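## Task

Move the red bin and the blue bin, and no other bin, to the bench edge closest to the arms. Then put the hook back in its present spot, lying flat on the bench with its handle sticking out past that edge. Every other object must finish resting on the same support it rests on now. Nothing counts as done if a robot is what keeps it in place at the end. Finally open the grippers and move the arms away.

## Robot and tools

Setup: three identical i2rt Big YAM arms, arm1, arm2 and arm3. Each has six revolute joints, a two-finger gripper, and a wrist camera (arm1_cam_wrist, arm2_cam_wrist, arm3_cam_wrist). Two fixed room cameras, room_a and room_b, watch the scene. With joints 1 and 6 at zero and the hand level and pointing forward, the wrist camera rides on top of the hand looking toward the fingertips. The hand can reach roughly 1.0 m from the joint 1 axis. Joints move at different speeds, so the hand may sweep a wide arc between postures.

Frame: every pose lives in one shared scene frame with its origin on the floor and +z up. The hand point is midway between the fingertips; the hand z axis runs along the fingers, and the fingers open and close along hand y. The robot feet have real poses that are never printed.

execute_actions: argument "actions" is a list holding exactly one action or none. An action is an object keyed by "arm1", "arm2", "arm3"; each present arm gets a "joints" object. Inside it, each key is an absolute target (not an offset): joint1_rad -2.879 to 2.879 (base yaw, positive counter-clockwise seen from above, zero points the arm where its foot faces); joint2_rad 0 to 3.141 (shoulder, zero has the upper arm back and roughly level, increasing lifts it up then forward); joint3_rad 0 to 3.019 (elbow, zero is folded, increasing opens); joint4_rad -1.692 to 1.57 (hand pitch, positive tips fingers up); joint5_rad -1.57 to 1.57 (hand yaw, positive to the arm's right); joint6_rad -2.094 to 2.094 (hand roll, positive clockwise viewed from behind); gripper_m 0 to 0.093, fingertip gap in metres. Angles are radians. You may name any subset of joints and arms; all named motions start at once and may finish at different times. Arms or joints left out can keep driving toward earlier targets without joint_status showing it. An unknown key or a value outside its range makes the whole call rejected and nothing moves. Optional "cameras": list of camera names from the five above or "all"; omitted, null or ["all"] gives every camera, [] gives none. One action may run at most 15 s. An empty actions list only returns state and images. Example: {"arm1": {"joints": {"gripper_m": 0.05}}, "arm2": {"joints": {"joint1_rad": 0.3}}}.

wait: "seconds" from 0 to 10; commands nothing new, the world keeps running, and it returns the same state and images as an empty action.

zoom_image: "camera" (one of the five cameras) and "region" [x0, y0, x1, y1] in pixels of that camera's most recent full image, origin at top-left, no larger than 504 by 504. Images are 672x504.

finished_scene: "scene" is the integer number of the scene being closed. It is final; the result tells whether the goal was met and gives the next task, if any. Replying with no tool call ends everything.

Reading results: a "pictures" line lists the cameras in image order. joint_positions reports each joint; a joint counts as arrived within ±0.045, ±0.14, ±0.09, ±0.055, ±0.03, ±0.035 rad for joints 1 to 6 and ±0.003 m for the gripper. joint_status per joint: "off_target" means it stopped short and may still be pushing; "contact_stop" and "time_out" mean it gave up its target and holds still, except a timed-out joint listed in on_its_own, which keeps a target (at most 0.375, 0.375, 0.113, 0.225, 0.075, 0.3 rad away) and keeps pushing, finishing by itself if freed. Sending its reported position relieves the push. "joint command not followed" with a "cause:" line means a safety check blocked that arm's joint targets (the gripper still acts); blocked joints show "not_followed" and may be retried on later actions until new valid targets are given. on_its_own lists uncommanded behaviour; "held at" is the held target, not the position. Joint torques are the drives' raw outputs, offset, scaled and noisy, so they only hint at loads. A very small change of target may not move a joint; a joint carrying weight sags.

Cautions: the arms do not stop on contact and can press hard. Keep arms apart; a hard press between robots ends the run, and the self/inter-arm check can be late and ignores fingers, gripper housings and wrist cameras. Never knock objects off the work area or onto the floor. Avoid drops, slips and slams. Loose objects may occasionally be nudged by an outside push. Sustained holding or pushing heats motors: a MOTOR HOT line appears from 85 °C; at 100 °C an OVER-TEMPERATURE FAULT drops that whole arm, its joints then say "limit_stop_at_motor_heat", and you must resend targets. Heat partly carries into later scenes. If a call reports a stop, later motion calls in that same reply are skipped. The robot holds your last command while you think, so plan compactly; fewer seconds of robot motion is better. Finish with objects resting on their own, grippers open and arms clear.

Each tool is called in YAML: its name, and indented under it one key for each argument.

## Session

execute_actions:
  actions: []

Scene clock: 0.00 s.
Joint torques (N m, as the arm reports them, + toward a larger angle): no reading
arm1.joint_positions: joint1_rad=-0.338 joint2_rad=+0.412 joint3_rad=+1.405 joint4_rad=-1.427 joint5_rad=-0.064 joint6_rad=+0.731 gripper_m=+0.094
arm1.joint_status: not commanded
arm1.hand: x=-0.8938 y=+0.1338 z=+1.3444 quat_wxyz=(-0.269, +0.233, -0.811, -0.465) (m; scene frame)
arm2.joint_positions: joint1_rad=+0.399 joint2_rad=+0.384 joint3_rad=+1.438 joint4_rad=-1.610 joint5_rad=+0.180 joint6_rad=+0.022 gripper_m=+0.094
arm2.joint_status: not commanded
arm2.hand: x=-0.0272 y=+0.0955 z=+1.2753 quat_wxyz=(-0.324, +0.703, -0.516, -0.367) (m; scene frame)
arm3.joint_positions: joint1_rad=-0.706 joint2_rad=+0.602 joint3_rad=+1.455 joint4_rad=-1.504 joint5_rad=-0.261 joint6_rad=-0.433 gripper_m=+0.095
arm3.joint_status: not commanded
arm3.hand: x=+1.0356 y=+0.1768 z=+1.2676 quat_wxyz=(-0.400, +0.589, -0.669, -0.211) (m; scene frame)
pictures: arm1_cam_wrist, arm2_cam_wrist, arm3_cam_wrist, room_a, room_b
Images, in order (width x height): arm1_cam_wrist 672x504, arm2_cam_wrist 672x504, arm3_cam_wrist 672x504, room_a 672x504, room_b 672x504.

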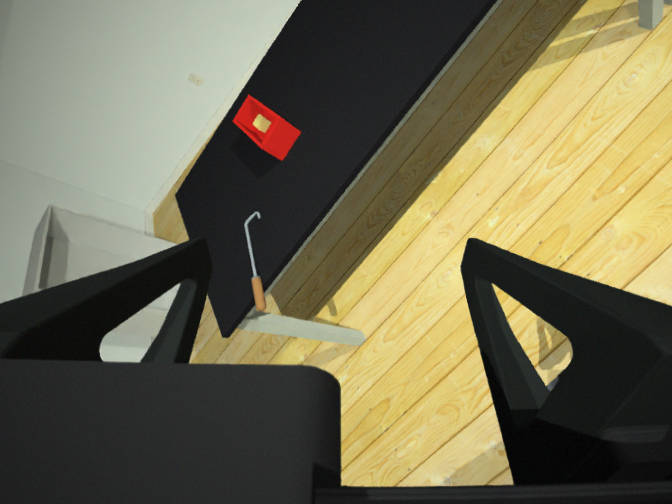

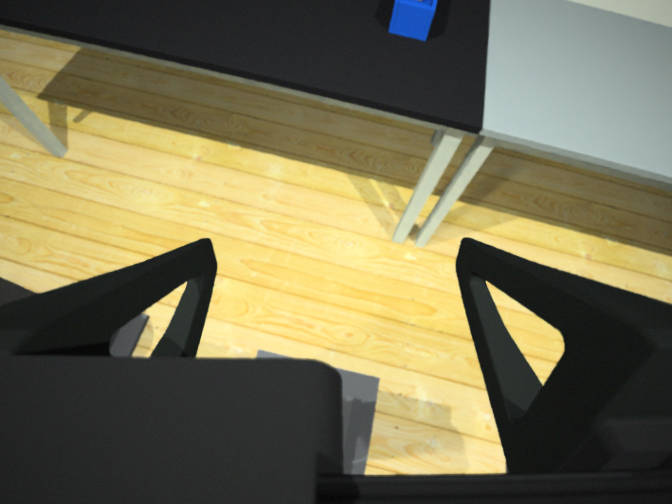

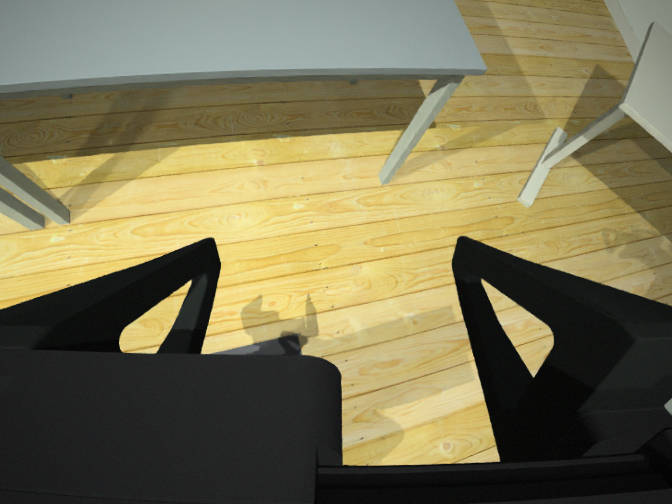

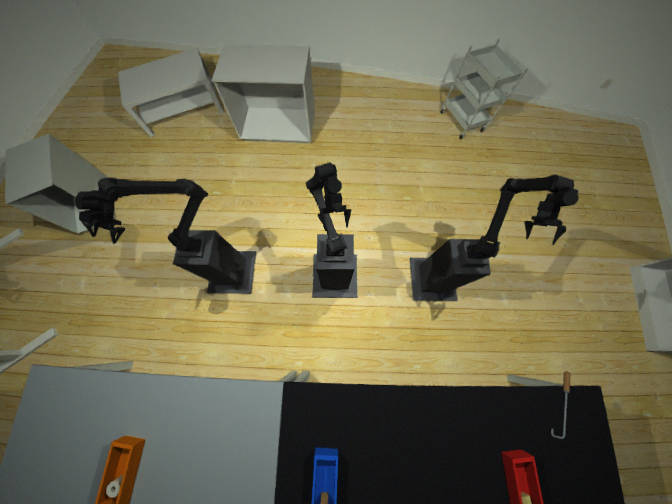

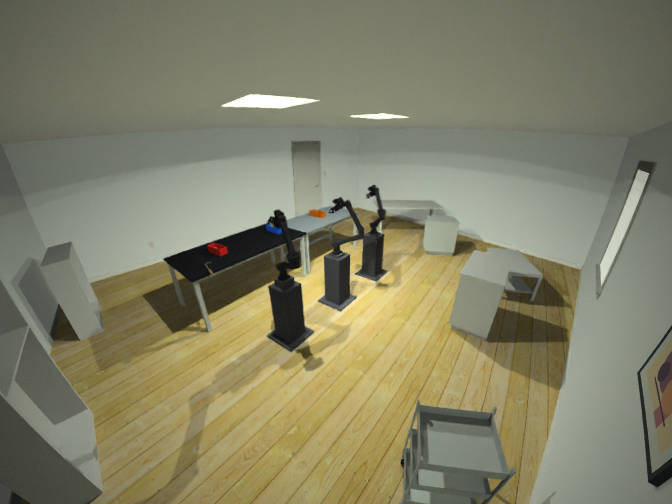

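execute_actions:
  actions:
    - {"arm1":{"joints":{"joint1_rad":0.82,"joint2_rad":2.3,"joint3_rad":1.8,"joint4_rad":0.79,"joint5_rad":1.14,"joint6_rad":0}},"arm2":{"joints":{"joint1_rad":0.3,"joint2_rad":1.8,"joint3_rad":1.27,"joint4_rad":0.7,"joint5_rad":-0.75,"joint6_rad":0}}}
  cameras: []

execute_actions:
  actions:
    - {"arm1":{"joints":{"joint2_rad":2.52}}}
  cameras: ["arm1_cam_wrist","arm2_cam_wrist"]

Scene clock: 8.73 s.
Joint torques (N m, as the arm reports them, + toward a larger angle): arm1=[ -1.18 -24.38  10.59   1.82  -0.03  -0.27] | arm2=[ -0.75 -20.44   8.14   1.82  -0.04  -0.06] | arm3=[ 1.06  1.81  9.91  1.58  0.01 -0.02]
arm1.joint_positions: joint1_rad=+0.816 joint2_rad=+2.309 joint3_rad=+1.769 joint4_rad=+0.773 joint5_rad=+1.138 joint6_rad=+0.015 gripper_m=+0.094
arm1.joint_status: all done
arm1.hand: x=-1.4145 y=+0.6524 z=+0.9868 quat_wxyz=(-0.543, +0.331, -0.587, -0.501) (m; scene frame)
arm2.joint_positions: joint1_rad=+0.304 joint2_rad=+1.806 joint3_rad=+1.272 joint4_rad=+0.686 joint5_rad=-0.746 joint6_rad=+0.013 gripper_m=+0.094
arm2.joint_status: all done
arm2.hand: x=-0.3568 y=+0.6256 z=+1.0542 quat_wxyz=(-0.212, +0.654, -0.131, -0.714) (m; scene frame)
arm3.joint_positions: joint1_rad=-0.706 joint2_rad=+0.602 joint3_rad=+1.455 joint4_rad=-1.504 joint5_rad=-0.261 joint6_rad=-0.433 gripper_m=+0.095
arm3.joint_status: not commanded
arm3.hand: x=+1.0356 y=+0.1768 z=+1.2676 quat_wxyz=(-0.400, +0.589, -0.669, -0.211) (m; scene frame)
pictures: none
No camera images: the call's "cameras" was empty. Leave "cameras" out to get every camera's image.

Scene clock: 10.03 s.
Joint torques (N m, as the arm reports them, + toward a larger angle): arm1=[ -1.04 -26.48   8.94   1.64   0.11  -0.24] | arm2=[ -1.18 -20.13   8.19   1.84  -0.03  -0.08] | arm3=[1.15 1.86 9.83 1.61 0.01 0.  ]
arm1.joint_positions: joint1_rad=+0.816 joint2_rad=+2.546 joint3_rad=+1.776 joint4_rad=+0.782 joint5_rad=+1.138 joint6_rad=+0.014 gripper_m=+0.094
arm1.joint_status: all done
arm1.hand: x=-1.4135 y=+0.6500 z=+0.8075 quat_wxyz=(-0.563, +0.410, -0.576, -0.428) (m; scene frame)
arm2.joint_positions: joint1_rad=+0.304 joint2_rad=+1.806 joint3_rad=+1.272 joint4_rad=+0.686 joint5_rad=-0.746 joint6_rad=+0.013 gripper_m=+0.094
arm2.joint_status: not commanded
arm2.hand: x=-0.3568 y=+0.6256 z=+1.0542 quat_wxyz=(-0.212, +0.654, -0.131, -0.714) (m; scene frame)
arm3.joint_positions: joint1_rad=-0.706 joint2_rad=+0.602 joint3_rad=+1.455 joint4_rad=-1.504 joint5_rad=-0.261 joint6_rad=-0.433 gripper_m=+0.095
arm3.joint_status: not commanded
arm3.hand: x=+1.0356 y=+0.1768 z=+1.2676 quat_wxyz=(-0.400, +0.589, -0.669, -0.211) (m; scene frame)
pictures: arm1_cam_wrist, arm2_cam_wrist
Images, in order (width x height): arm1_cam_wrist 672x504, arm2_cam_wrist 672x504.

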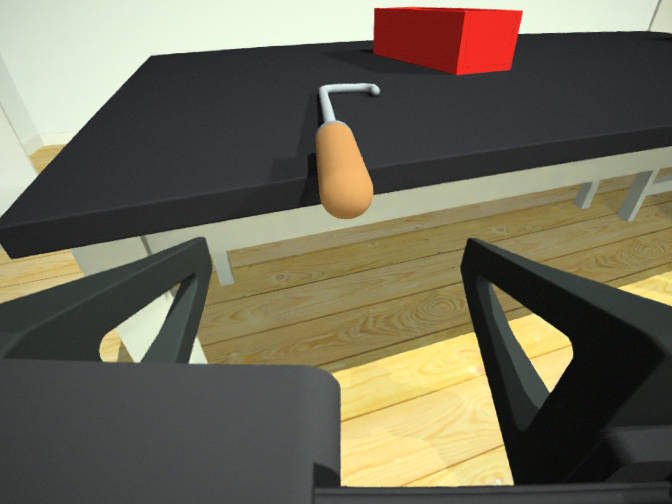

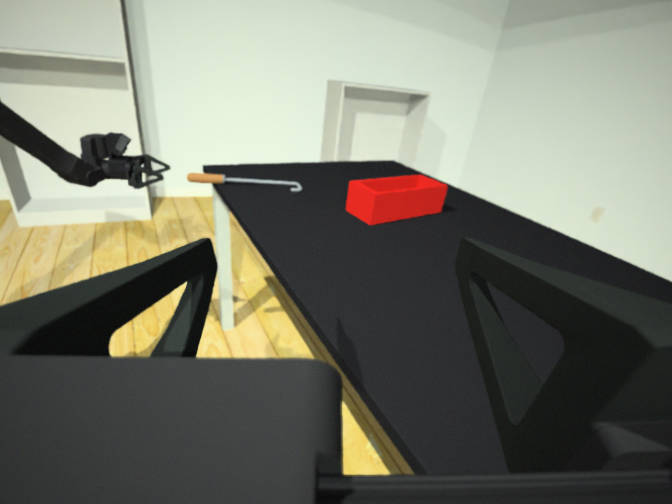

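execute_actions:
  actions:
    - {"arm1":{"joints":{"joint1_rad":0.715,"joint2_rad":2.61,"joint3_rad":1.925,"joint4_rad":0.735,"joint5_rad":0.963}}}
  cameras: ["arm1_cam_wrist","arm2_cam_wrist"]

zoom_image:
  camera: "arm2_cam_wrist"
  region: [80,110,320,230]

Scene clock: 16.00 s.
Joint torques (N m, as the arm reports them, + toward a larger angle): arm1=[ -1.2  -23.69  11.09   1.24  -0.07  -0.23] | arm2=[ -0.85 -20.26   8.14   1.78  -0.03  -0.09] | arm3=[ 0.86  2.01  9.84  1.79 -0.02  0.  ]
arm1.joint_positions: joint1_rad=+0.713 joint2_rad=+2.588 joint3_rad=+1.879 joint4_rad=+0.743 joint5_rad=+0.965 joint6_rad=+0.013 gripper_m=+0.094
arm1.joint_status: all done
arm1.hand: x=-1.3874 y=+0.7217 z=+0.8132 quat_wxyz=(-0.548, +0.423, -0.560, -0.455) (m; scene frame)
arm2.joint_positions: joint1_rad=+0.304 joint2_rad=+1.806 joint3_rad=+1.272 joint4_rad=+0.686 joint5_rad=-0.746 joint6_rad=+0.013 gripper_m=+0.094
arm2.joint_status: not commanded
arm2.hand: x=-0.3568 y=+0.6256 z=+1.0542 quat_wxyz=(-0.212, +0.654, -0.131, -0.714) (m; scene frame)
arm3.joint_positions: joint1_rad=-0.706 joint2_rad=+0.602 joint3_rad=+1.455 joint4_rad=-1.504 joint5_rad=-0.261 joint6_rad=-0.433 gripper_m=+0.095
arm3.joint_status: not commanded
arm3.hand: x=+1.0356 y=+0.1768 z=+1.2676 quat_wxyz=(-0.400, +0.589, -0.669, -0.211) (m; scene frame)
pictures: arm1_cam_wrist, arm2_cam_wrist
Images, in order (width x height): arm1_cam_wrist 672x504, arm2_cam_wrist 672x504.

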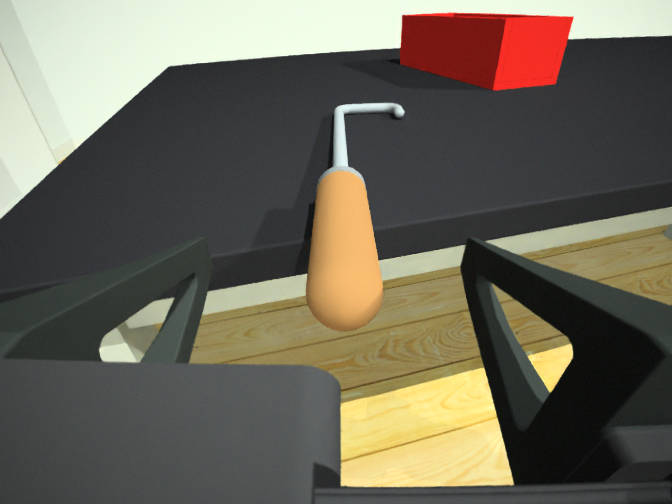

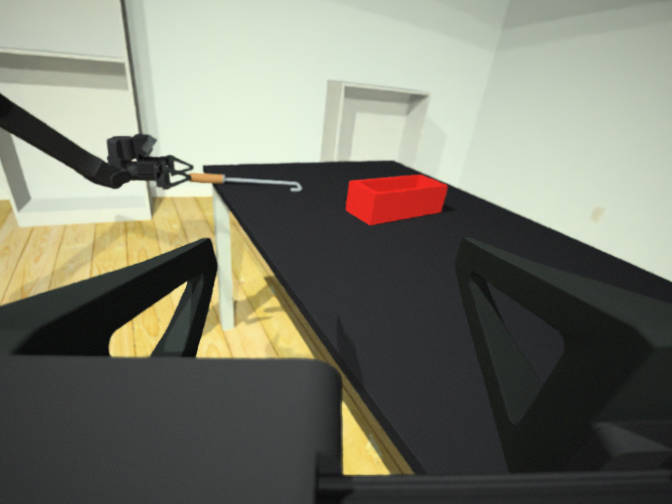

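Region (80, 110, 320, 230) of arm2_cam_wrist's 672x504 image, scaled by 2.100, with more detail than that image has.

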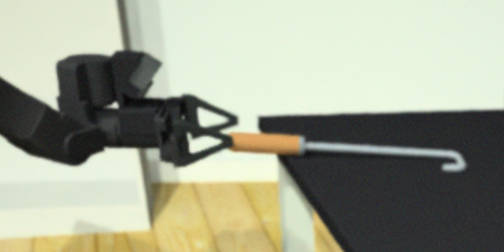

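execute_actions:
  actions:
    - {"arm1":{"joints":{"joint1_rad":0.68,"joint2_rad":2.675,"joint3_rad":2.018,"joint4_rad":0.675,"joint5_rad":0.93}}}
  cameras: ["arm1_cam_wrist"]

Scene clock: 19.97 s.
Joint torques (N m, as the arm reports them, + toward a larger angle): arm1=[ -1.61 -24.95  11.43   1.32  -0.01  -0.23] | arm2=[ -0.99 -20.11   8.02   1.76  -0.02  -0.08] | arm3=[ 0.36  1.27  9.85  1.77  0.   -0.01]
arm1.joint_positions: joint1_rad=+0.680 joint2_rad=+2.664 joint3_rad=+1.969 joint4_rad=+0.680 joint5_rad=+0.932 joint6_rad=+0.013 gripper_m=+0.094
arm1.joint_status: all done
arm1.hand: x=-1.3777 y=+0.7480 z=+0.7815 quat_wxyz=(-0.549, +0.440, -0.559, -0.438) (m; scene frame)
arm2.joint_positions: joint1_rad=+0.304 joint2_rad=+1.806 joint3_rad=+1.272 joint4_rad=+0.686 joint5_rad=-0.746 joint6_rad=+0.013 gripper_m=+0.094
arm2.joint_status: not commanded
arm2.hand: x=-0.3568 y=+0.6256 z=+1.0542 quat_wxyz=(-0.212, +0.654, -0.131, -0.714) (m; scene frame)
arm3.joint_positions: joint1_rad=-0.706 joint2_rad=+0.602 joint3_rad=+1.455 joint4_rad=-1.504 joint5_rad=-0.261 joint6_rad=-0.433 gripper_m=+0.095
arm3.joint_status: not commanded
arm3.hand: x=+1.0356 y=+0.1768 z=+1.2676 quat_wxyz=(-0.400, +0.589, -0.669, -0.211) (m; scene frame)
pictures: arm1_cam_wrist
Images, in order (width x height): arm1_cam_wrist 672x504.

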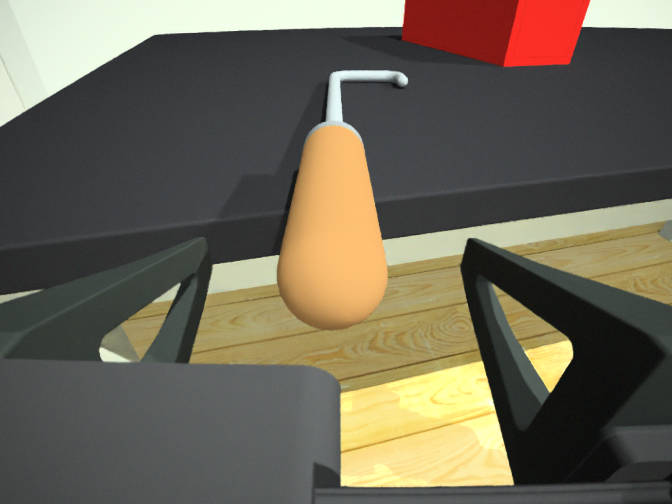

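execute_actions:
  actions:
    - {"arm1":{"joints":{"joint1_rad":0.66,"joint3_rad":2.046,"joint5_rad":0.915}}}
  cameras: ["arm1_cam_wrist"]

execute_actions:
  actions:
    - {"arm1":{"joints":{"gripper_m":0}}}
  cameras: []

execute_actions:
  actions:
    - {"arm1":{"joints":{"joint2_rad":2.50,"joint4_rad":0.57,"joint6_rad":1.58}}}
  cameras: ["arm1_cam_wrist","arm2_cam_wrist"]

Scene clock: 25.03 s.
Joint torques (N m, as the arm reports them, + toward a larger angle): arm1=[ -1.83 -25.14  11.31   1.32  -0.06  -0.23] | arm2=[ -0.76 -20.21   8.24   1.79  -0.03  -0.06] | arm3=[ 0.17  1.44  9.83  1.59 -0.03  0.01]
arm1.joint_positions: joint1_rad=+0.665 joint2_rad=+2.664 joint3_rad=+2.001 joint4_rad=+0.680 joint5_rad=+0.917 joint6_rad=+0.013 gripper_m=+0.094
arm1.joint_status: all done
arm1.hand: x=-1.3740 y=+0.7610 z=+0.7964 quat_wxyz=(-0.549, +0.429, -0.559, -0.450) (m; scene frame)
arm2.joint_positions: joint1_rad=+0.304 joint2_rad=+1.806 joint3_rad=+1.272 joint4_rad=+0.686 joint5_rad=-0.746 joint6_rad=+0.013 gripper_m=+0.094
arm2.joint_status: not commanded
arm2.hand: x=-0.3568 y=+0.6256 z=+1.0542 quat_wxyz=(-0.212, +0.654, -0.131, -0.714) (m; scene frame)
arm3.joint_positions: joint1_rad=-0.706 joint2_rad=+0.602 joint3_rad=+1.455 joint4_rad=-1.504 joint5_rad=-0.261 joint6_rad=-0.433 gripper_m=+0.095
arm3.joint_status: not commanded
arm3.hand: x=+1.0356 y=+0.1768 z=+1.2676 quat_wxyz=(-0.400, +0.589, -0.669, -0.211) (m; scene frame)
pictures: arm1_cam_wrist
Images, in order (width x height): arm1_cam_wrist 672x504.

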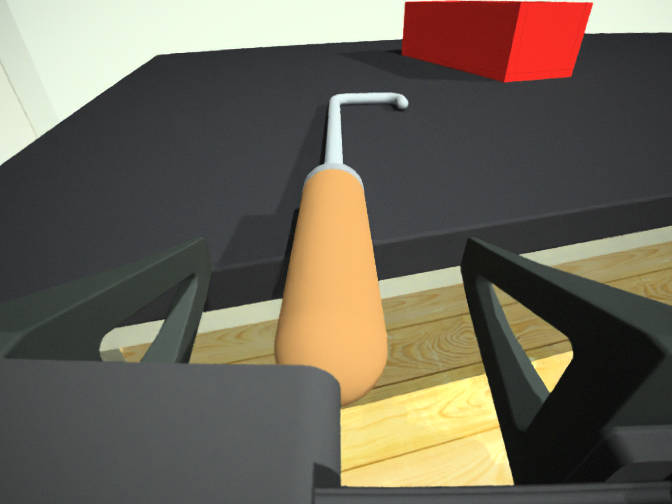

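Scene clock: 25.77 s.
Joint torques (N m, as the arm reports them, + toward a larger angle): arm1=[ -1.76 -25.26  11.23   1.33   0.04  -0.22] | arm2=[ -0.72 -20.18   8.11   1.8   -0.04  -0.08] | arm3=[ 0.7   1.82  9.84  1.7   0.   -0.04]
arm1.joint_positions: joint1_rad=+0.665 joint2_rad=+2.664 joint3_rad=+2.001 joint4_rad=+0.680 joint5_rad=+0.915 joint6_rad=+0.012 gripper_m=+0.029
arm1.joint_status: gripper_m off_target (ended at +0.029, target +0.000)
arm1.hand: x=-1.3743 y=+0.7610 z=+0.7963 quat_wxyz=(-0.549, +0.430, -0.559, -0.450) (m; scene frame)
arm2.joint_positions: joint1_rad=+0.304 joint2_rad=+1.806 joint3_rad=+1.272 joint4_rad=+0.686 joint5_rad=-0.746 joint6_rad=+0.013 gripper_m=+0.094
arm2.joint_status: not commanded
arm2.hand: x=-0.3568 y=+0.6256 z=+1.0542 quat_wxyz=(-0.212, +0.654, -0.131, -0.714) (m; scene frame)
arm3.joint_positions: joint1_rad=-0.706 joint2_rad=+0.602 joint3_rad=+1.455 joint4_rad=-1.504 joint5_rad=-0.261 joint6_rad=-0.433 gripper_m=+0.095
arm3.joint_status: not commanded
arm3.hand: x=+1.0356 y=+0.1768 z=+1.2676 quat_wxyz=(-0.400, +0.589, -0.669, -0.211) (m; scene frame)
pictures: none
No camera images: the call's "cameras" was empty. Leave "cameras" out to get every camera's image.

Scene clock: 27.93 s.
Joint torques (N m, as the arm reports them, + toward a larger angle): arm1=[ -1.69 -29.91  11.66   2.07   0.02   0.07] | arm2=[ -0.72 -20.33   8.09   1.75  -0.03  -0.09] | arm3=[0.91 2.37 9.74 1.78 0.   0.02]
arm1.joint_positions: joint1_rad=+0.664 joint2_rad=+2.553 joint3_rad=+2.002 joint4_rad=+0.551 joint5_rad=+0.916 joint6_rad=+1.558 gripper_m=+0.029
arm1.joint_status: all done
arm1.hand: x=-1.3789 y=+0.7692 z=+0.8689 quat_wxyz=(-0.083, -0.079, -0.704, -0.701) (m; scene frame)
arm2.joint_positions: joint1_rad=+0.304 joint2_rad=+1.806 joint3_rad=+1.272 joint4_rad=+0.686 joint5_rad=-0.746 joint6_rad=+0.013 gripper_m=+0.094
arm2.joint_status: not commanded
arm2.hand: x=-0.3568 y=+0.6256 z=+1.0542 quat_wxyz=(-0.212, +0.654, -0.131, -0.714) (m; scene frame)
arm3.joint_positions: joint1_rad=-0.706 joint2_rad=+0.602 joint3_rad=+1.455 joint4_rad=-1.504 joint5_rad=-0.261 joint6_rad=-0.433 gripper_m=+0.095
arm3.joint_status: not commanded
arm3.hand: x=+1.0356 y=+0.1768 z=+1.2676 quat_wxyz=(-0.400, +0.589, -0.669, -0.211) (m; scene frame)
pictures: arm1_cam_wrist, arm2_cam_wrist
Images, in order (width x height): arm1_cam_wrist 672x504, arm2_cam_wrist 672x504.

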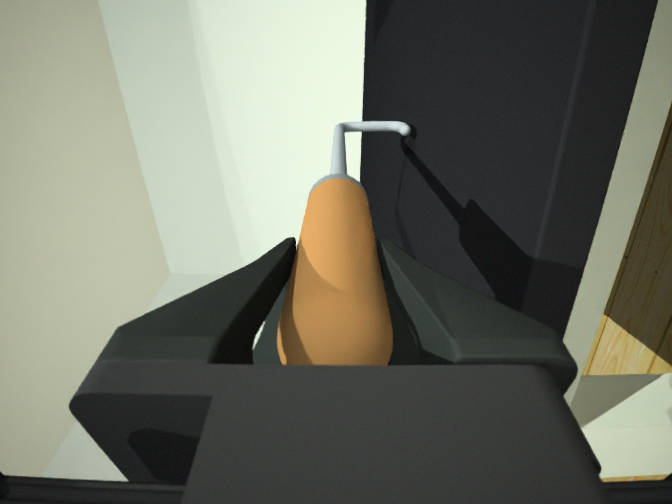

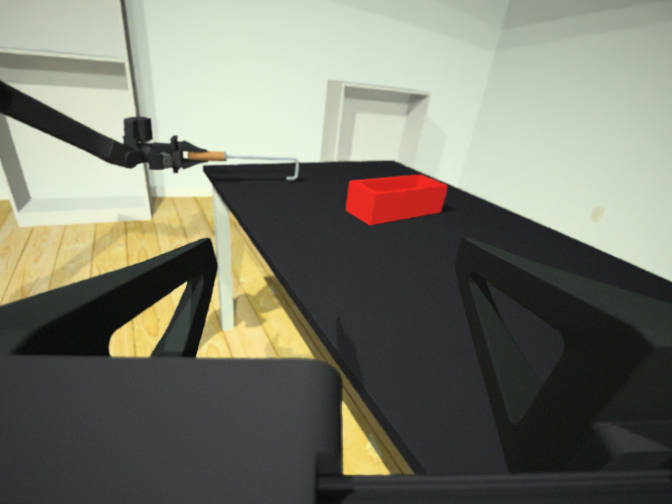

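execute_actions:
  actions:
    - {"arm1":{"joints":{"joint2_rad":2.30,"joint3_rad":1.78,"joint4_rad":0.80}}}
  cameras: []

execute_actions:
  actions:
    - {"arm1":{"joints":{"joint1_rad":0.095,"joint5_rad":0.21}}}
  cameras: ["arm1_cam_wrist","arm2_cam_wrist","room_a"]

Scene clock: 32.30 s.
Joint torques (N m, as the arm reports them, + toward a larger angle): arm1=[ -1.73 -27.51  10.15   2.69  -0.19   0.08] | arm2=[ -0.89 -20.39   8.18   1.82  -0.04  -0.06] | arm3=[0.27 1.41 9.89 1.68 0.02 0.  ]
arm1.joint_positions: joint1_rad=+0.664 joint2_rad=+2.349 joint3_rad=+1.752 joint4_rad=+0.760 joint5_rad=+0.918 joint6_rad=+1.559 gripper_m=+0.029
arm1.joint_status: all done
arm1.hand: x=-1.3462 y=+0.7304 z=+0.9511 quat_wxyz=(-0.043, -0.122, -0.662, -0.739) (m; scene frame)
arm2.joint_positions: joint1_rad=+0.304 joint2_rad=+1.806 joint3_rad=+1.272 joint4_rad=+0.686 joint5_rad=-0.746 joint6_rad=+0.013 gripper_m=+0.094
arm2.joint_status: not commanded
arm2.hand: x=-0.3568 y=+0.6256 z=+1.0542 quat_wxyz=(-0.212, +0.654, -0.131, -0.714) (m; scene frame)
arm3.joint_positions: joint1_rad=-0.706 joint2_rad=+0.602 joint3_rad=+1.455 joint4_rad=-1.504 joint5_rad=-0.261 joint6_rad=-0.433 gripper_m=+0.095
arm3.joint_status: not commanded
arm3.hand: x=+1.0356 y=+0.1768 z=+1.2676 quat_wxyz=(-0.400, +0.589, -0.669, -0.211) (m; scene frame)
pictures: none
No camera images: the call's "cameras" was empty. Leave "cameras" out to get every camera's image.

Scene clock: 34.80 s.
Joint torques (N m, as the arm reports them, + toward a larger angle): arm1=[ -0.93 -28.1   10.39   2.96  -0.09   0.07] | arm2=[ -0.63 -20.27   8.12   1.83  -0.03  -0.09] | arm3=[ 0.93  1.95  9.94  1.64  0.04 -0.07]
arm1.joint_positions: joint1_rad=+0.088 joint2_rad=+2.349 joint3_rad=+1.752 joint4_rad=+0.760 joint5_rad=+0.212 joint6_rad=+1.559 gripper_m=+0.029
arm1.joint_status: all done
arm1.hand: x=-0.9882 y=+0.8923 z=+0.9588 quat_wxyz=(-0.030, -0.044, -0.648, -0.760) (m; scene frame)
arm2.joint_positions: joint1_rad=+0.304 joint2_rad=+1.806 joint3_rad=+1.272 joint4_rad=+0.686 joint5_rad=-0.746 joint6_rad=+0.013 gripper_m=+0.094
arm2.joint_status: not commanded
arm2.hand: x=-0.3568 y=+0.6256 z=+1.0542 quat_wxyz=(-0.212, +0.654, -0.131, -0.714) (m; scene frame)
arm3.joint_positions: joint1_rad=-0.706 joint2_rad=+0.602 joint3_rad=+1.455 joint4_rad=-1.504 joint5_rad=-0.261 joint6_rad=-0.433 gripper_m=+0.095
arm3.joint_status: not commanded
arm3.hand: x=+1.0356 y=+0.1768 z=+1.2676 quat_wxyz=(-0.400, +0.589, -0.669, -0.211) (m; scene frame)
pictures: arm1_cam_wrist, arm2_cam_wrist, room_a
Images, in order (width x height): arm1_cam_wrist 672x504, arm2_cam_wrist 672x504, room_a 672x504.

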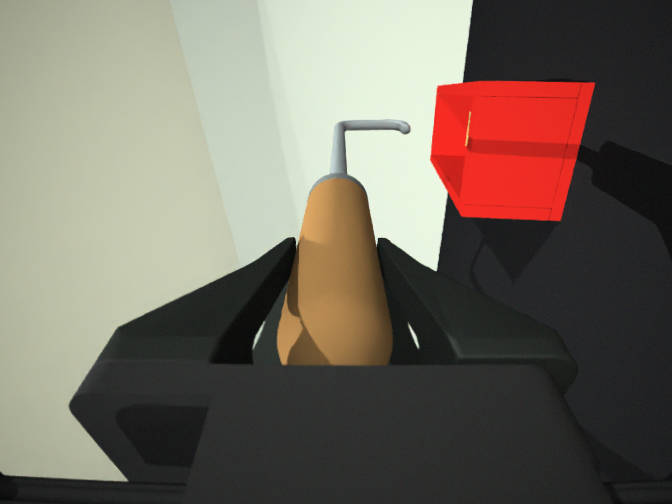

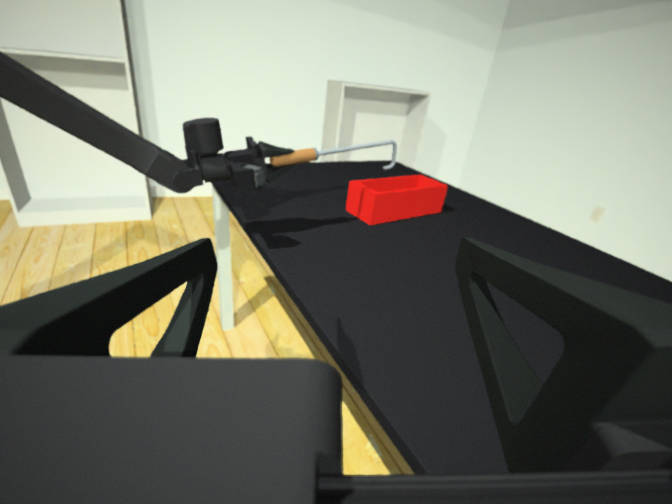

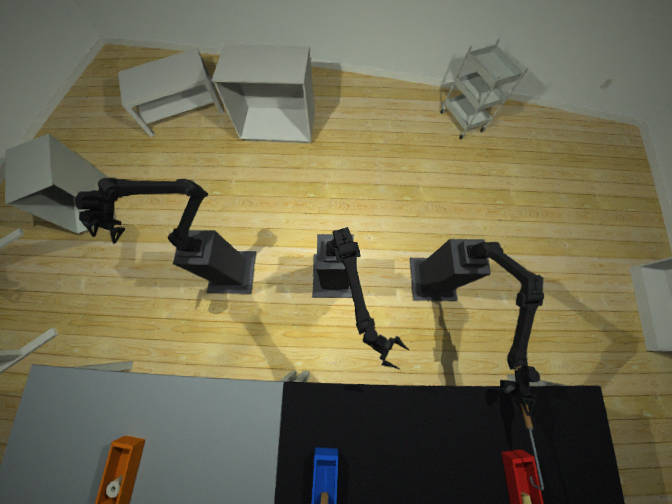

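execute_actions:
  actions:
    - {"arm1":{"joints":{"joint5_rad":0.185,"joint4_rad":0.54}}}
  cameras: ["arm1_cam_wrist","arm2_cam_wrist"]

execute_actions:
  actions:
    - {"arm1":{"joints":{"joint2_rad":2.24,"joint3_rad":1.65,"joint4_rad":0.61}}}
  cameras: []

execute_actions:
  actions:
    - {"arm1":{"joints":{"joint1_rad":0.11,"joint5_rad":0.20,"joint2_rad":2.17,"joint3_rad":1.51,"joint4_rad":0.68}}}
  cameras: ["arm2_cam_wrist"]

Scene clock: 40.80 s.
Joint torques (N m, as the arm reports them, + toward a larger angle): arm1=[ -1.1  -27.98  10.96   2.18   0.07   0.02] | arm2=[ -1.13 -20.48   8.11   1.75  -0.04  -0.09] | arm3=[ 0.92  1.57  9.83  1.85  0.01 -0.01]
arm1.joint_positions: joint1_rad=+0.089 joint2_rad=+2.348 joint3_rad=+1.746 joint4_rad=+0.526 joint5_rad=+0.185 joint6_rad=+1.564 gripper_m=+0.029
arm1.joint_status: all done
arm1.hand: x=-0.9950 y=+0.8934 z=+0.8995 quat_wxyz=(-0.030, -0.022, -0.734, -0.678) (m; scene frame)
arm2.joint_positions: joint1_rad=+0.304 joint2_rad=+1.806 joint3_rad=+1.272 joint4_rad=+0.686 joint5_rad=-0.746 joint6_rad=+0.013 gripper_m=+0.094
arm2.joint_status: not commanded
arm2.hand: x=-0.3568 y=+0.6256 z=+1.0542 quat_wxyz=(-0.212, +0.654, -0.131, -0.714) (m; scene frame)
arm3.joint_positions: joint1_rad=-0.706 joint2_rad=+0.602 joint3_rad=+1.455 joint4_rad=-1.504 joint5_rad=-0.261 joint6_rad=-0.433 gripper_m=+0.095
arm3.joint_status: not commanded
arm3.hand: x=+1.0356 y=+0.1768 z=+1.2676 quat_wxyz=(-0.400, +0.589, -0.669, -0.211) (m; scene frame)
pictures: arm1_cam_wrist, arm2_cam_wrist
Images, in order (width x height): arm1_cam_wrist 672x504, arm2_cam_wrist 672x504.

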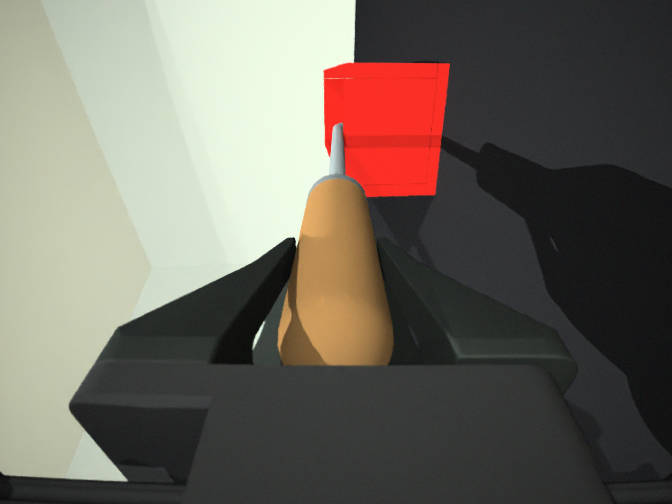

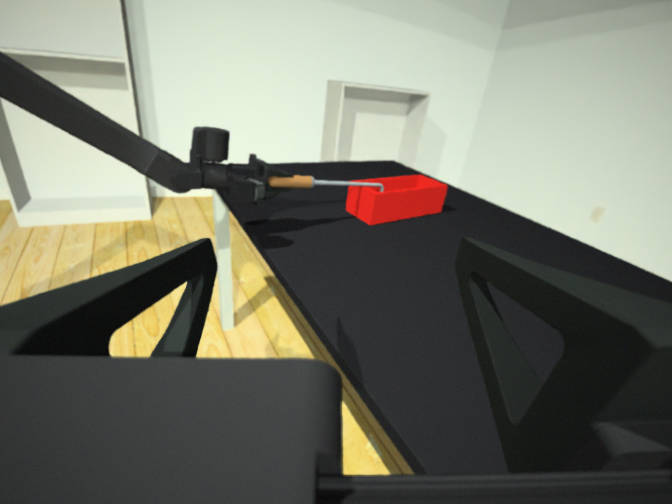

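Scene clock: 41.57 s.
Joint torques (N m, as the arm reports them, + toward a larger angle): arm1=[ -1.01 -27.54   8.92   2.86   0.08   0.01] | arm2=[ -0.76 -20.31   8.19   1.92  -0.05  -0.07] | arm3=[ 0.59  1.62  9.86  1.74  0.01 -0.02]
arm1.joint_positions: joint1_rad=+0.089 joint2_rad=+2.293 joint3_rad=+1.639 joint4_rad=+0.575 joint5_rad=+0.185 joint6_rad=+1.565 gripper_m=+0.029
arm1.joint_status: all done
arm1.hand: x=-0.9923 y=+0.8691 z=+0.8997 quat_wxyz=(-0.030, -0.022, -0.735, -0.677) (m; scene frame)
arm2.joint_positions: joint1_rad=+0.304 joint2_rad=+1.806 joint3_rad=+1.272 joint4_rad=+0.686 joint5_rad=-0.746 joint6_rad=+0.013 gripper_m=+0.094
arm2.joint_status: not commanded
arm2.hand: x=-0.3568 y=+0.6256 z=+1.0542 quat_wxyz=(-0.212, +0.654, -0.131, -0.714) (m; scene frame)
arm3.joint_positions: joint1_rad=-0.706 joint2_rad=+0.602 joint3_rad=+1.455 joint4_rad=-1.504 joint5_rad=-0.261 joint6_rad=-0.433 gripper_m=+0.095
arm3.joint_status: not commanded
arm3.hand: x=+1.0356 y=+0.1768 z=+1.2676 quat_wxyz=(-0.400, +0.589, -0.669, -0.211) (m; scene frame)
pictures: none
No camera images: the call's "cameras" was empty. Leave "cameras" out to get every camera's image.

Scene clock: 42.33 s.
Joint torques (N m, as the arm reports them, + toward a larger angle): arm1=[ -0.76 -26.2    8.64   2.94   0.13   0.  ] | arm2=[ -0.8  -20.56   8.09   1.82  -0.04  -0.06] | arm3=[ 1.1   1.76  9.84  1.69  0.02 -0.01]
arm1.joint_positions: joint1_rad=+0.102 joint2_rad=+2.223 joint3_rad=+1.498 joint4_rad=+0.643 joint5_rad=+0.199 joint6_rad=+1.565 gripper_m=+0.029
arm1.joint_status: all done
arm1.hand: x=-0.9968 y=+0.8335 z=+0.8990 quat_wxyz=(-0.031, -0.022, -0.736, -0.676) (m; scene frame)
arm2.joint_positions: joint1_rad=+0.304 joint2_rad=+1.806 joint3_rad=+1.272 joint4_rad=+0.686 joint5_rad=-0.746 joint6_rad=+0.013 gripper_m=+0.094
arm2.joint_status: not commanded
arm2.hand: x=-0.3568 y=+0.6256 z=+1.0542 quat_wxyz=(-0.212, +0.654, -0.131, -0.714) (m; scene frame)
arm3.joint_positions: joint1_rad=-0.706 joint2_rad=+0.602 joint3_rad=+1.455 joint4_rad=-1.504 joint5_rad=-0.261 joint6_rad=-0.433 gripper_m=+0.095
arm3.joint_status: not commanded
arm3.hand: x=+1.0356 y=+0.1768 z=+1.2676 quat_wxyz=(-0.400, +0.589, -0.669, -0.211) (m; scene frame)
pictures: arm2_cam_wrist
Images, in order (width x height): arm2_cam_wrist 672x504.

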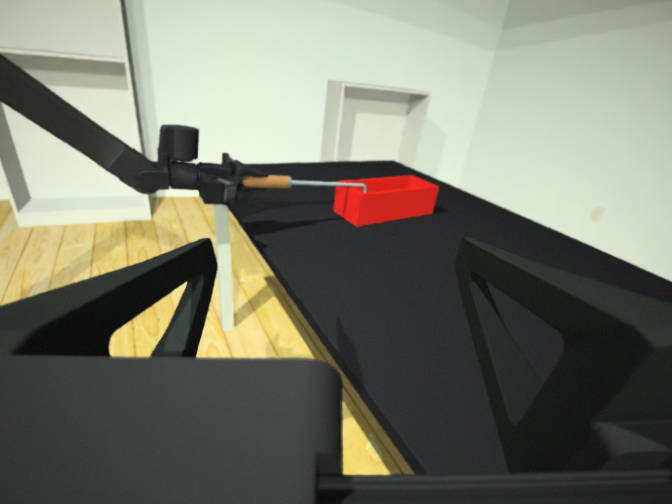

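Continue β = .81, .89, .97, 1.05, 1.13.

execute_actions:
  actions:
    - {"arm1":{"joints":{"joint1_rad":0.12,"joint5_rad":0.21,"joint2_rad":2.093,"joint3_rad":1.344,"joint4_rad":0.765}}}
  cameras: []

execute_actions:
  actions:
    - {"arm1":{"joints":{"joint1_rad":0.13,"joint5_rad":0.22,"joint2_rad":2.017,"joint3_rad":1.184,"joint4_rad":0.845}}}
  cameras: []

execute_actions:
  actions:
    - {"arm1":{"joints":{"joint1_rad":0.145,"joint5_rad":0.235,"joint2_rad":1.941,"joint3_rad":1.024,"joint4_rad":0.925}}}
  cameras: []

execute_actions:
  actions:
    - {"arm1":{"joints":{"joint1_rad":0.16,"joint5_rad":0.25,"joint2_rad":1.865,"joint3_rad":0.864,"joint4_rad":1.005}}}
  cameras: []

execute_actions:
  actions:
    - {"arm1":{"joints":{"joint1_rad":0.18,"joint5_rad":0.27,"joint2_rad":1.789,"joint3_rad":0.704,"joint4_rad":1.085}}}
  cameras: ["arm2_cam_wrist","arm1_cam_wrist","room_a"]

Scene clock: 49.37 s.
Joint torques (N m, as the arm reports them, + toward a larger angle): arm1=[ -0.97 -24.45   8.09   2.91   0.18   0.  ] | arm2=[ -1.07 -20.19   8.18   1.87  -0.04  -0.06] | arm3=[ 0.44  1.93  9.88  1.81 -0.01 -0.01]
arm1.joint_positions: joint1_rad=+0.112 joint2_rad=+2.142 joint3_rad=+1.332 joint4_rad=+0.728 joint5_rad=+0.208 joint6_rad=+1.565 gripper_m=+0.029
arm1.joint_status: all done
arm1.hand: x=-0.9974 y=+0.7887 z=+0.8975 quat_wxyz=(-0.031, -0.021, -0.736, -0.676) (m; scene frame)
arm2.joint_positions: joint1_rad=+0.304 joint2_rad=+1.806 joint3_rad=+1.272 joint4_rad=+0.686 joint5_rad=-0.746 joint6_rad=+0.013 gripper_m=+0.094
arm2.joint_status: not commanded
arm2.hand: x=-0.3568 y=+0.6256 z=+1.0542 quat_wxyz=(-0.212, +0.654, -0.131, -0.714) (m; scene frame)
arm3.joint_positions: joint1_rad=-0.706 joint2_rad=+0.602 joint3_rad=+1.455 joint4_rad=-1.504 joint5_rad=-0.261 joint6_rad=-0.433 gripper_m=+0.095
arm3.joint_status: not commanded
arm3.hand: x=+1.0356 y=+0.1768 z=+1.2676 quat_wxyz=(-0.400, +0.589, -0.669, -0.211) (m; scene frame)
pictures: none
No camera images: the call's "cameras" was empty. Leave "cameras" out to get every camera's image.

Scene clock: 50.17 s.
Joint torques (N m, as the arm reports them, + toward a larger angle): arm1=[ -0.62 -22.62   7.6    2.95   0.18   0.  ] | arm2=[ -0.8  -20.23   8.2    1.77  -0.03  -0.07] | arm3=[ 1.53  2.02  9.82  1.73  0.   -0.02]
arm1.joint_positions: joint1_rad=+0.122 joint2_rad=+2.064 joint3_rad=+1.172 joint4_rad=+0.808 joint5_rad=+0.217 joint6_rad=+1.565 gripper_m=+0.029
arm1.joint_status: all done
arm1.hand: x=-0.9971 y=+0.7418 z=+0.8964 quat_wxyz=(-0.031, -0.021, -0.736, -0.676) (m; scene frame)
arm2.joint_positions: joint1_rad=+0.304 joint2_rad=+1.806 joint3_rad=+1.272 joint4_rad=+0.686 joint5_rad=-0.746 joint6_rad=+0.013 gripper_m=+0.094
arm2.joint_status: not commanded
arm2.hand: x=-0.3568 y=+0.6256 z=+1.0542 quat_wxyz=(-0.212, +0.654, -0.131, -0.714) (m; scene frame)
arm3.joint_positions: joint1_rad=-0.706 joint2_rad=+0.602 joint3_rad=+1.455 joint4_rad=-1.504 joint5_rad=-0.261 joint6_rad=-0.433 gripper_m=+0.095
arm3.joint_status: not commanded
arm3.hand: x=+1.0356 y=+0.1768 z=+1.2676 quat_wxyz=(-0.400, +0.589, -0.669, -0.211) (m; scene frame)
pictures: none
No camera images: the call's "cameras" was empty. Leave "cameras" out to get every camera's image.

Scene clock: 50.97 s.
Joint torques (N m, as the arm reports them, + toward a larger angle): arm1=[ -1.05 -20.66   7.09   2.98   0.16   0.  ] | arm2=[ -0.88 -20.34   8.1    1.79  -0.04  -0.06] | arm3=[ 0.69  1.83  9.86  1.87 -0.01  0.  ]
arm1.joint_positions: joint1_rad=+0.138 joint2_rad=+1.985 joint3_rad=+1.011 joint4_rad=+0.886 joint5_rad=+0.233 joint6_rad=+1.565 gripper_m=+0.029
arm1.joint_status: all done
arm1.hand: x=-0.9982 y=+0.6915 z=+0.8952 quat_wxyz=(-0.032, -0.020, -0.737, -0.675) (m; scene frame)
arm2.joint_positions: joint1_rad=+0.304 joint2_rad=+1.806 joint3_rad=+1.272 joint4_rad=+0.686 joint5_rad=-0.746 joint6_rad=+0.013 gripper_m=+0.094
arm2.joint_status: not commanded
arm2.hand: x=-0.3568 y=+0.6256 z=+1.0542 quat_wxyz=(-0.212, +0.654, -0.131, -0.714) (m; scene frame)
arm3.joint_positions: joint1_rad=-0.706 joint2_rad=+0.602 joint3_rad=+1.455 joint4_rad=-1.504 joint5_rad=-0.261 joint6_rad=-0.433 gripper_m=+0.095
arm3.joint_status: not commanded
arm3.hand: x=+1.0356 y=+0.1768 z=+1.2676 quat_wxyz=(-0.400, +0.589, -0.669, -0.211) (m; scene frame)
pictures: none
No camera images: the call's "cameras" was empty. Leave "cameras" out to get every camera's image.

Scene clock: 51.73 s.
Joint torques (N m, as the arm reports them, + toward a larger angle): arm1=[ -0.94 -18.65   6.53   3.03   0.18   0.  ] | arm2=[ -1.12 -20.22   8.12   1.8   -0.01  -0.08] | arm3=[ 0.86  1.26  9.87  1.75  0.02 -0.02]
arm1.joint_positions: joint1_rad=+0.153 joint2_rad=+1.906 joint3_rad=+0.850 joint4_rad=+0.966 joint5_rad=+0.248 joint6_rad=+1.565 gripper_m=+0.029
arm1.joint_status: all done
arm1.hand: x=-0.9970 y=+0.6385 z=+0.8941 quat_wxyz=(-0.032, -0.019, -0.738, -0.674) (m; scene frame)
arm2.joint_positions: joint1_rad=+0.304 joint2_rad=+1.806 joint3_rad=+1.272 joint4_rad=+0.686 joint5_rad=-0.746 joint6_rad=+0.013 gripper_m=+0.094
arm2.joint_status: not commanded
arm2.hand: x=-0.3568 y=+0.6256 z=+1.0542 quat_wxyz=(-0.212, +0.654, -0.131, -0.714) (m; scene frame)
arm3.joint_positions: joint1_rad=-0.706 joint2_rad=+0.602 joint3_rad=+1.455 joint4_rad=-1.504 joint5_rad=-0.261 joint6_rad=-0.433 gripper_m=+0.095
arm3.joint_status: not commanded
arm3.hand: x=+1.0356 y=+0.1768 z=+1.2676 quat_wxyz=(-0.400, +0.589, -0.669, -0.211) (m; scene frame)
pictures: none
No camera images: the call's "cameras" was empty. Leave "cameras" out to get every camera's image.

Scene clock: 52.50 s.
Joint torques (N m, as the arm reports them, + toward a larger angle): arm1=[ -1.   -16.46   6.03   3.05   0.16   0.  ] | arm2=[ -0.89 -20.21   8.23   1.77  -0.05  -0.09] | arm3=[ 0.48  1.79  9.78  1.49  0.   -0.02]
arm1.joint_positions: joint1_rad=+0.174 joint2_rad=+1.827 joint3_rad=+0.689 joint4_rad=+1.044 joint5_rad=+0.268 joint6_rad=+1.566 gripper_m=+0.029
arm1.joint_status: all done
arm1.hand: x=-0.9960 y=+0.5828 z=+0.8932 quat_wxyz=(-0.033, -0.018, -0.739, -0.673) (m; scene frame)
arm2.joint_positions: joint1_rad=+0.304 joint2_rad=+1.806 joint3_rad=+1.272 joint4_rad=+0.686 joint5_rad=-0.746 joint6_rad=+0.013 gripper_m=+0.094
arm2.joint_status: not commanded
arm2.hand: x=-0.3568 y=+0.6256 z=+1.0542 quat_wxyz=(-0.212, +0.654, -0.131, -0.714) (m; scene frame)
arm3.joint_positions: joint1_rad=-0.706 joint2_rad=+0.602 joint3_rad=+1.455 joint4_rad=-1.504 joint5_rad=-0.261 joint6_rad=-0.433 gripper_m=+0.095
arm3.joint_status: not commanded
arm3.hand: x=+1.0356 y=+0.1768 z=+1.2676 quat_wxyz=(-0.400, +0.589, -0.669, -0.211) (m; scene frame)
pictures: arm1_cam_wrist, arm2_cam_wrist, room_a
Images, in order (width x height): arm1_cam_wrist 672x504, arm2_cam_wrist 672x504, room_a 672x504.

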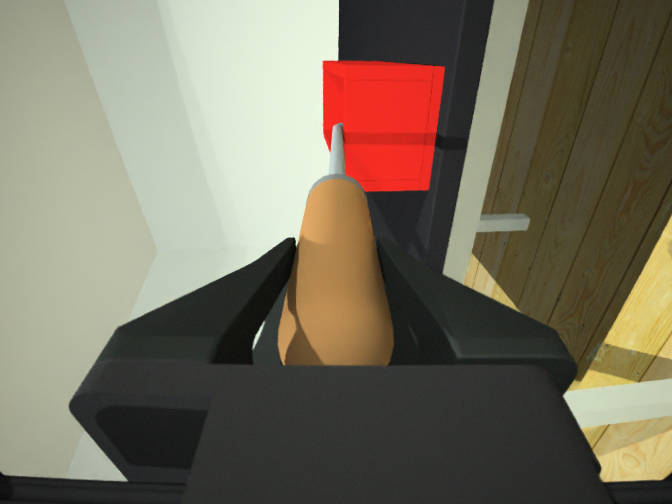

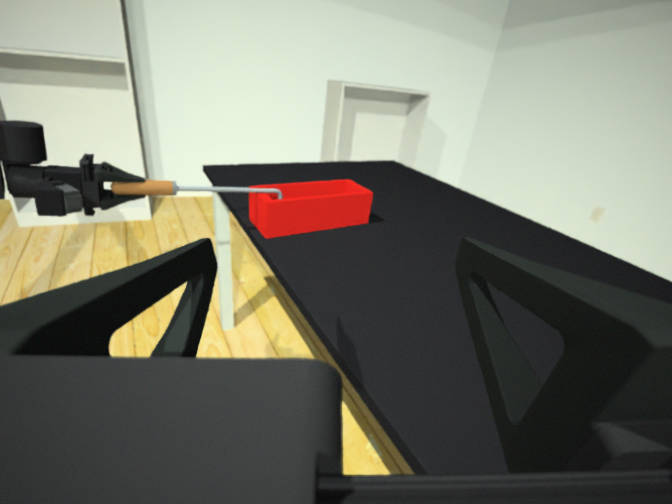

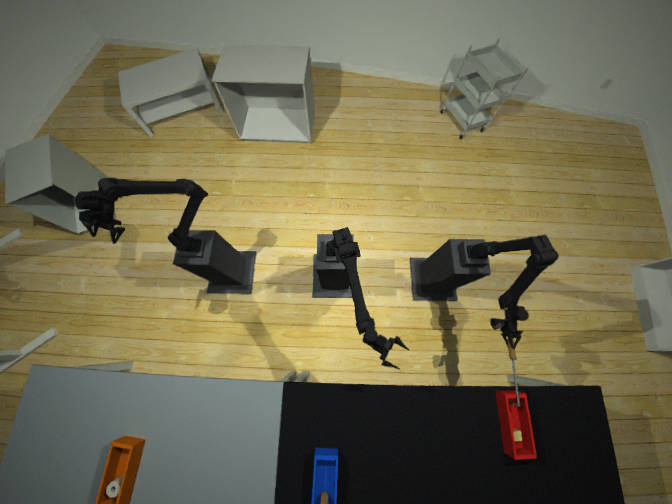

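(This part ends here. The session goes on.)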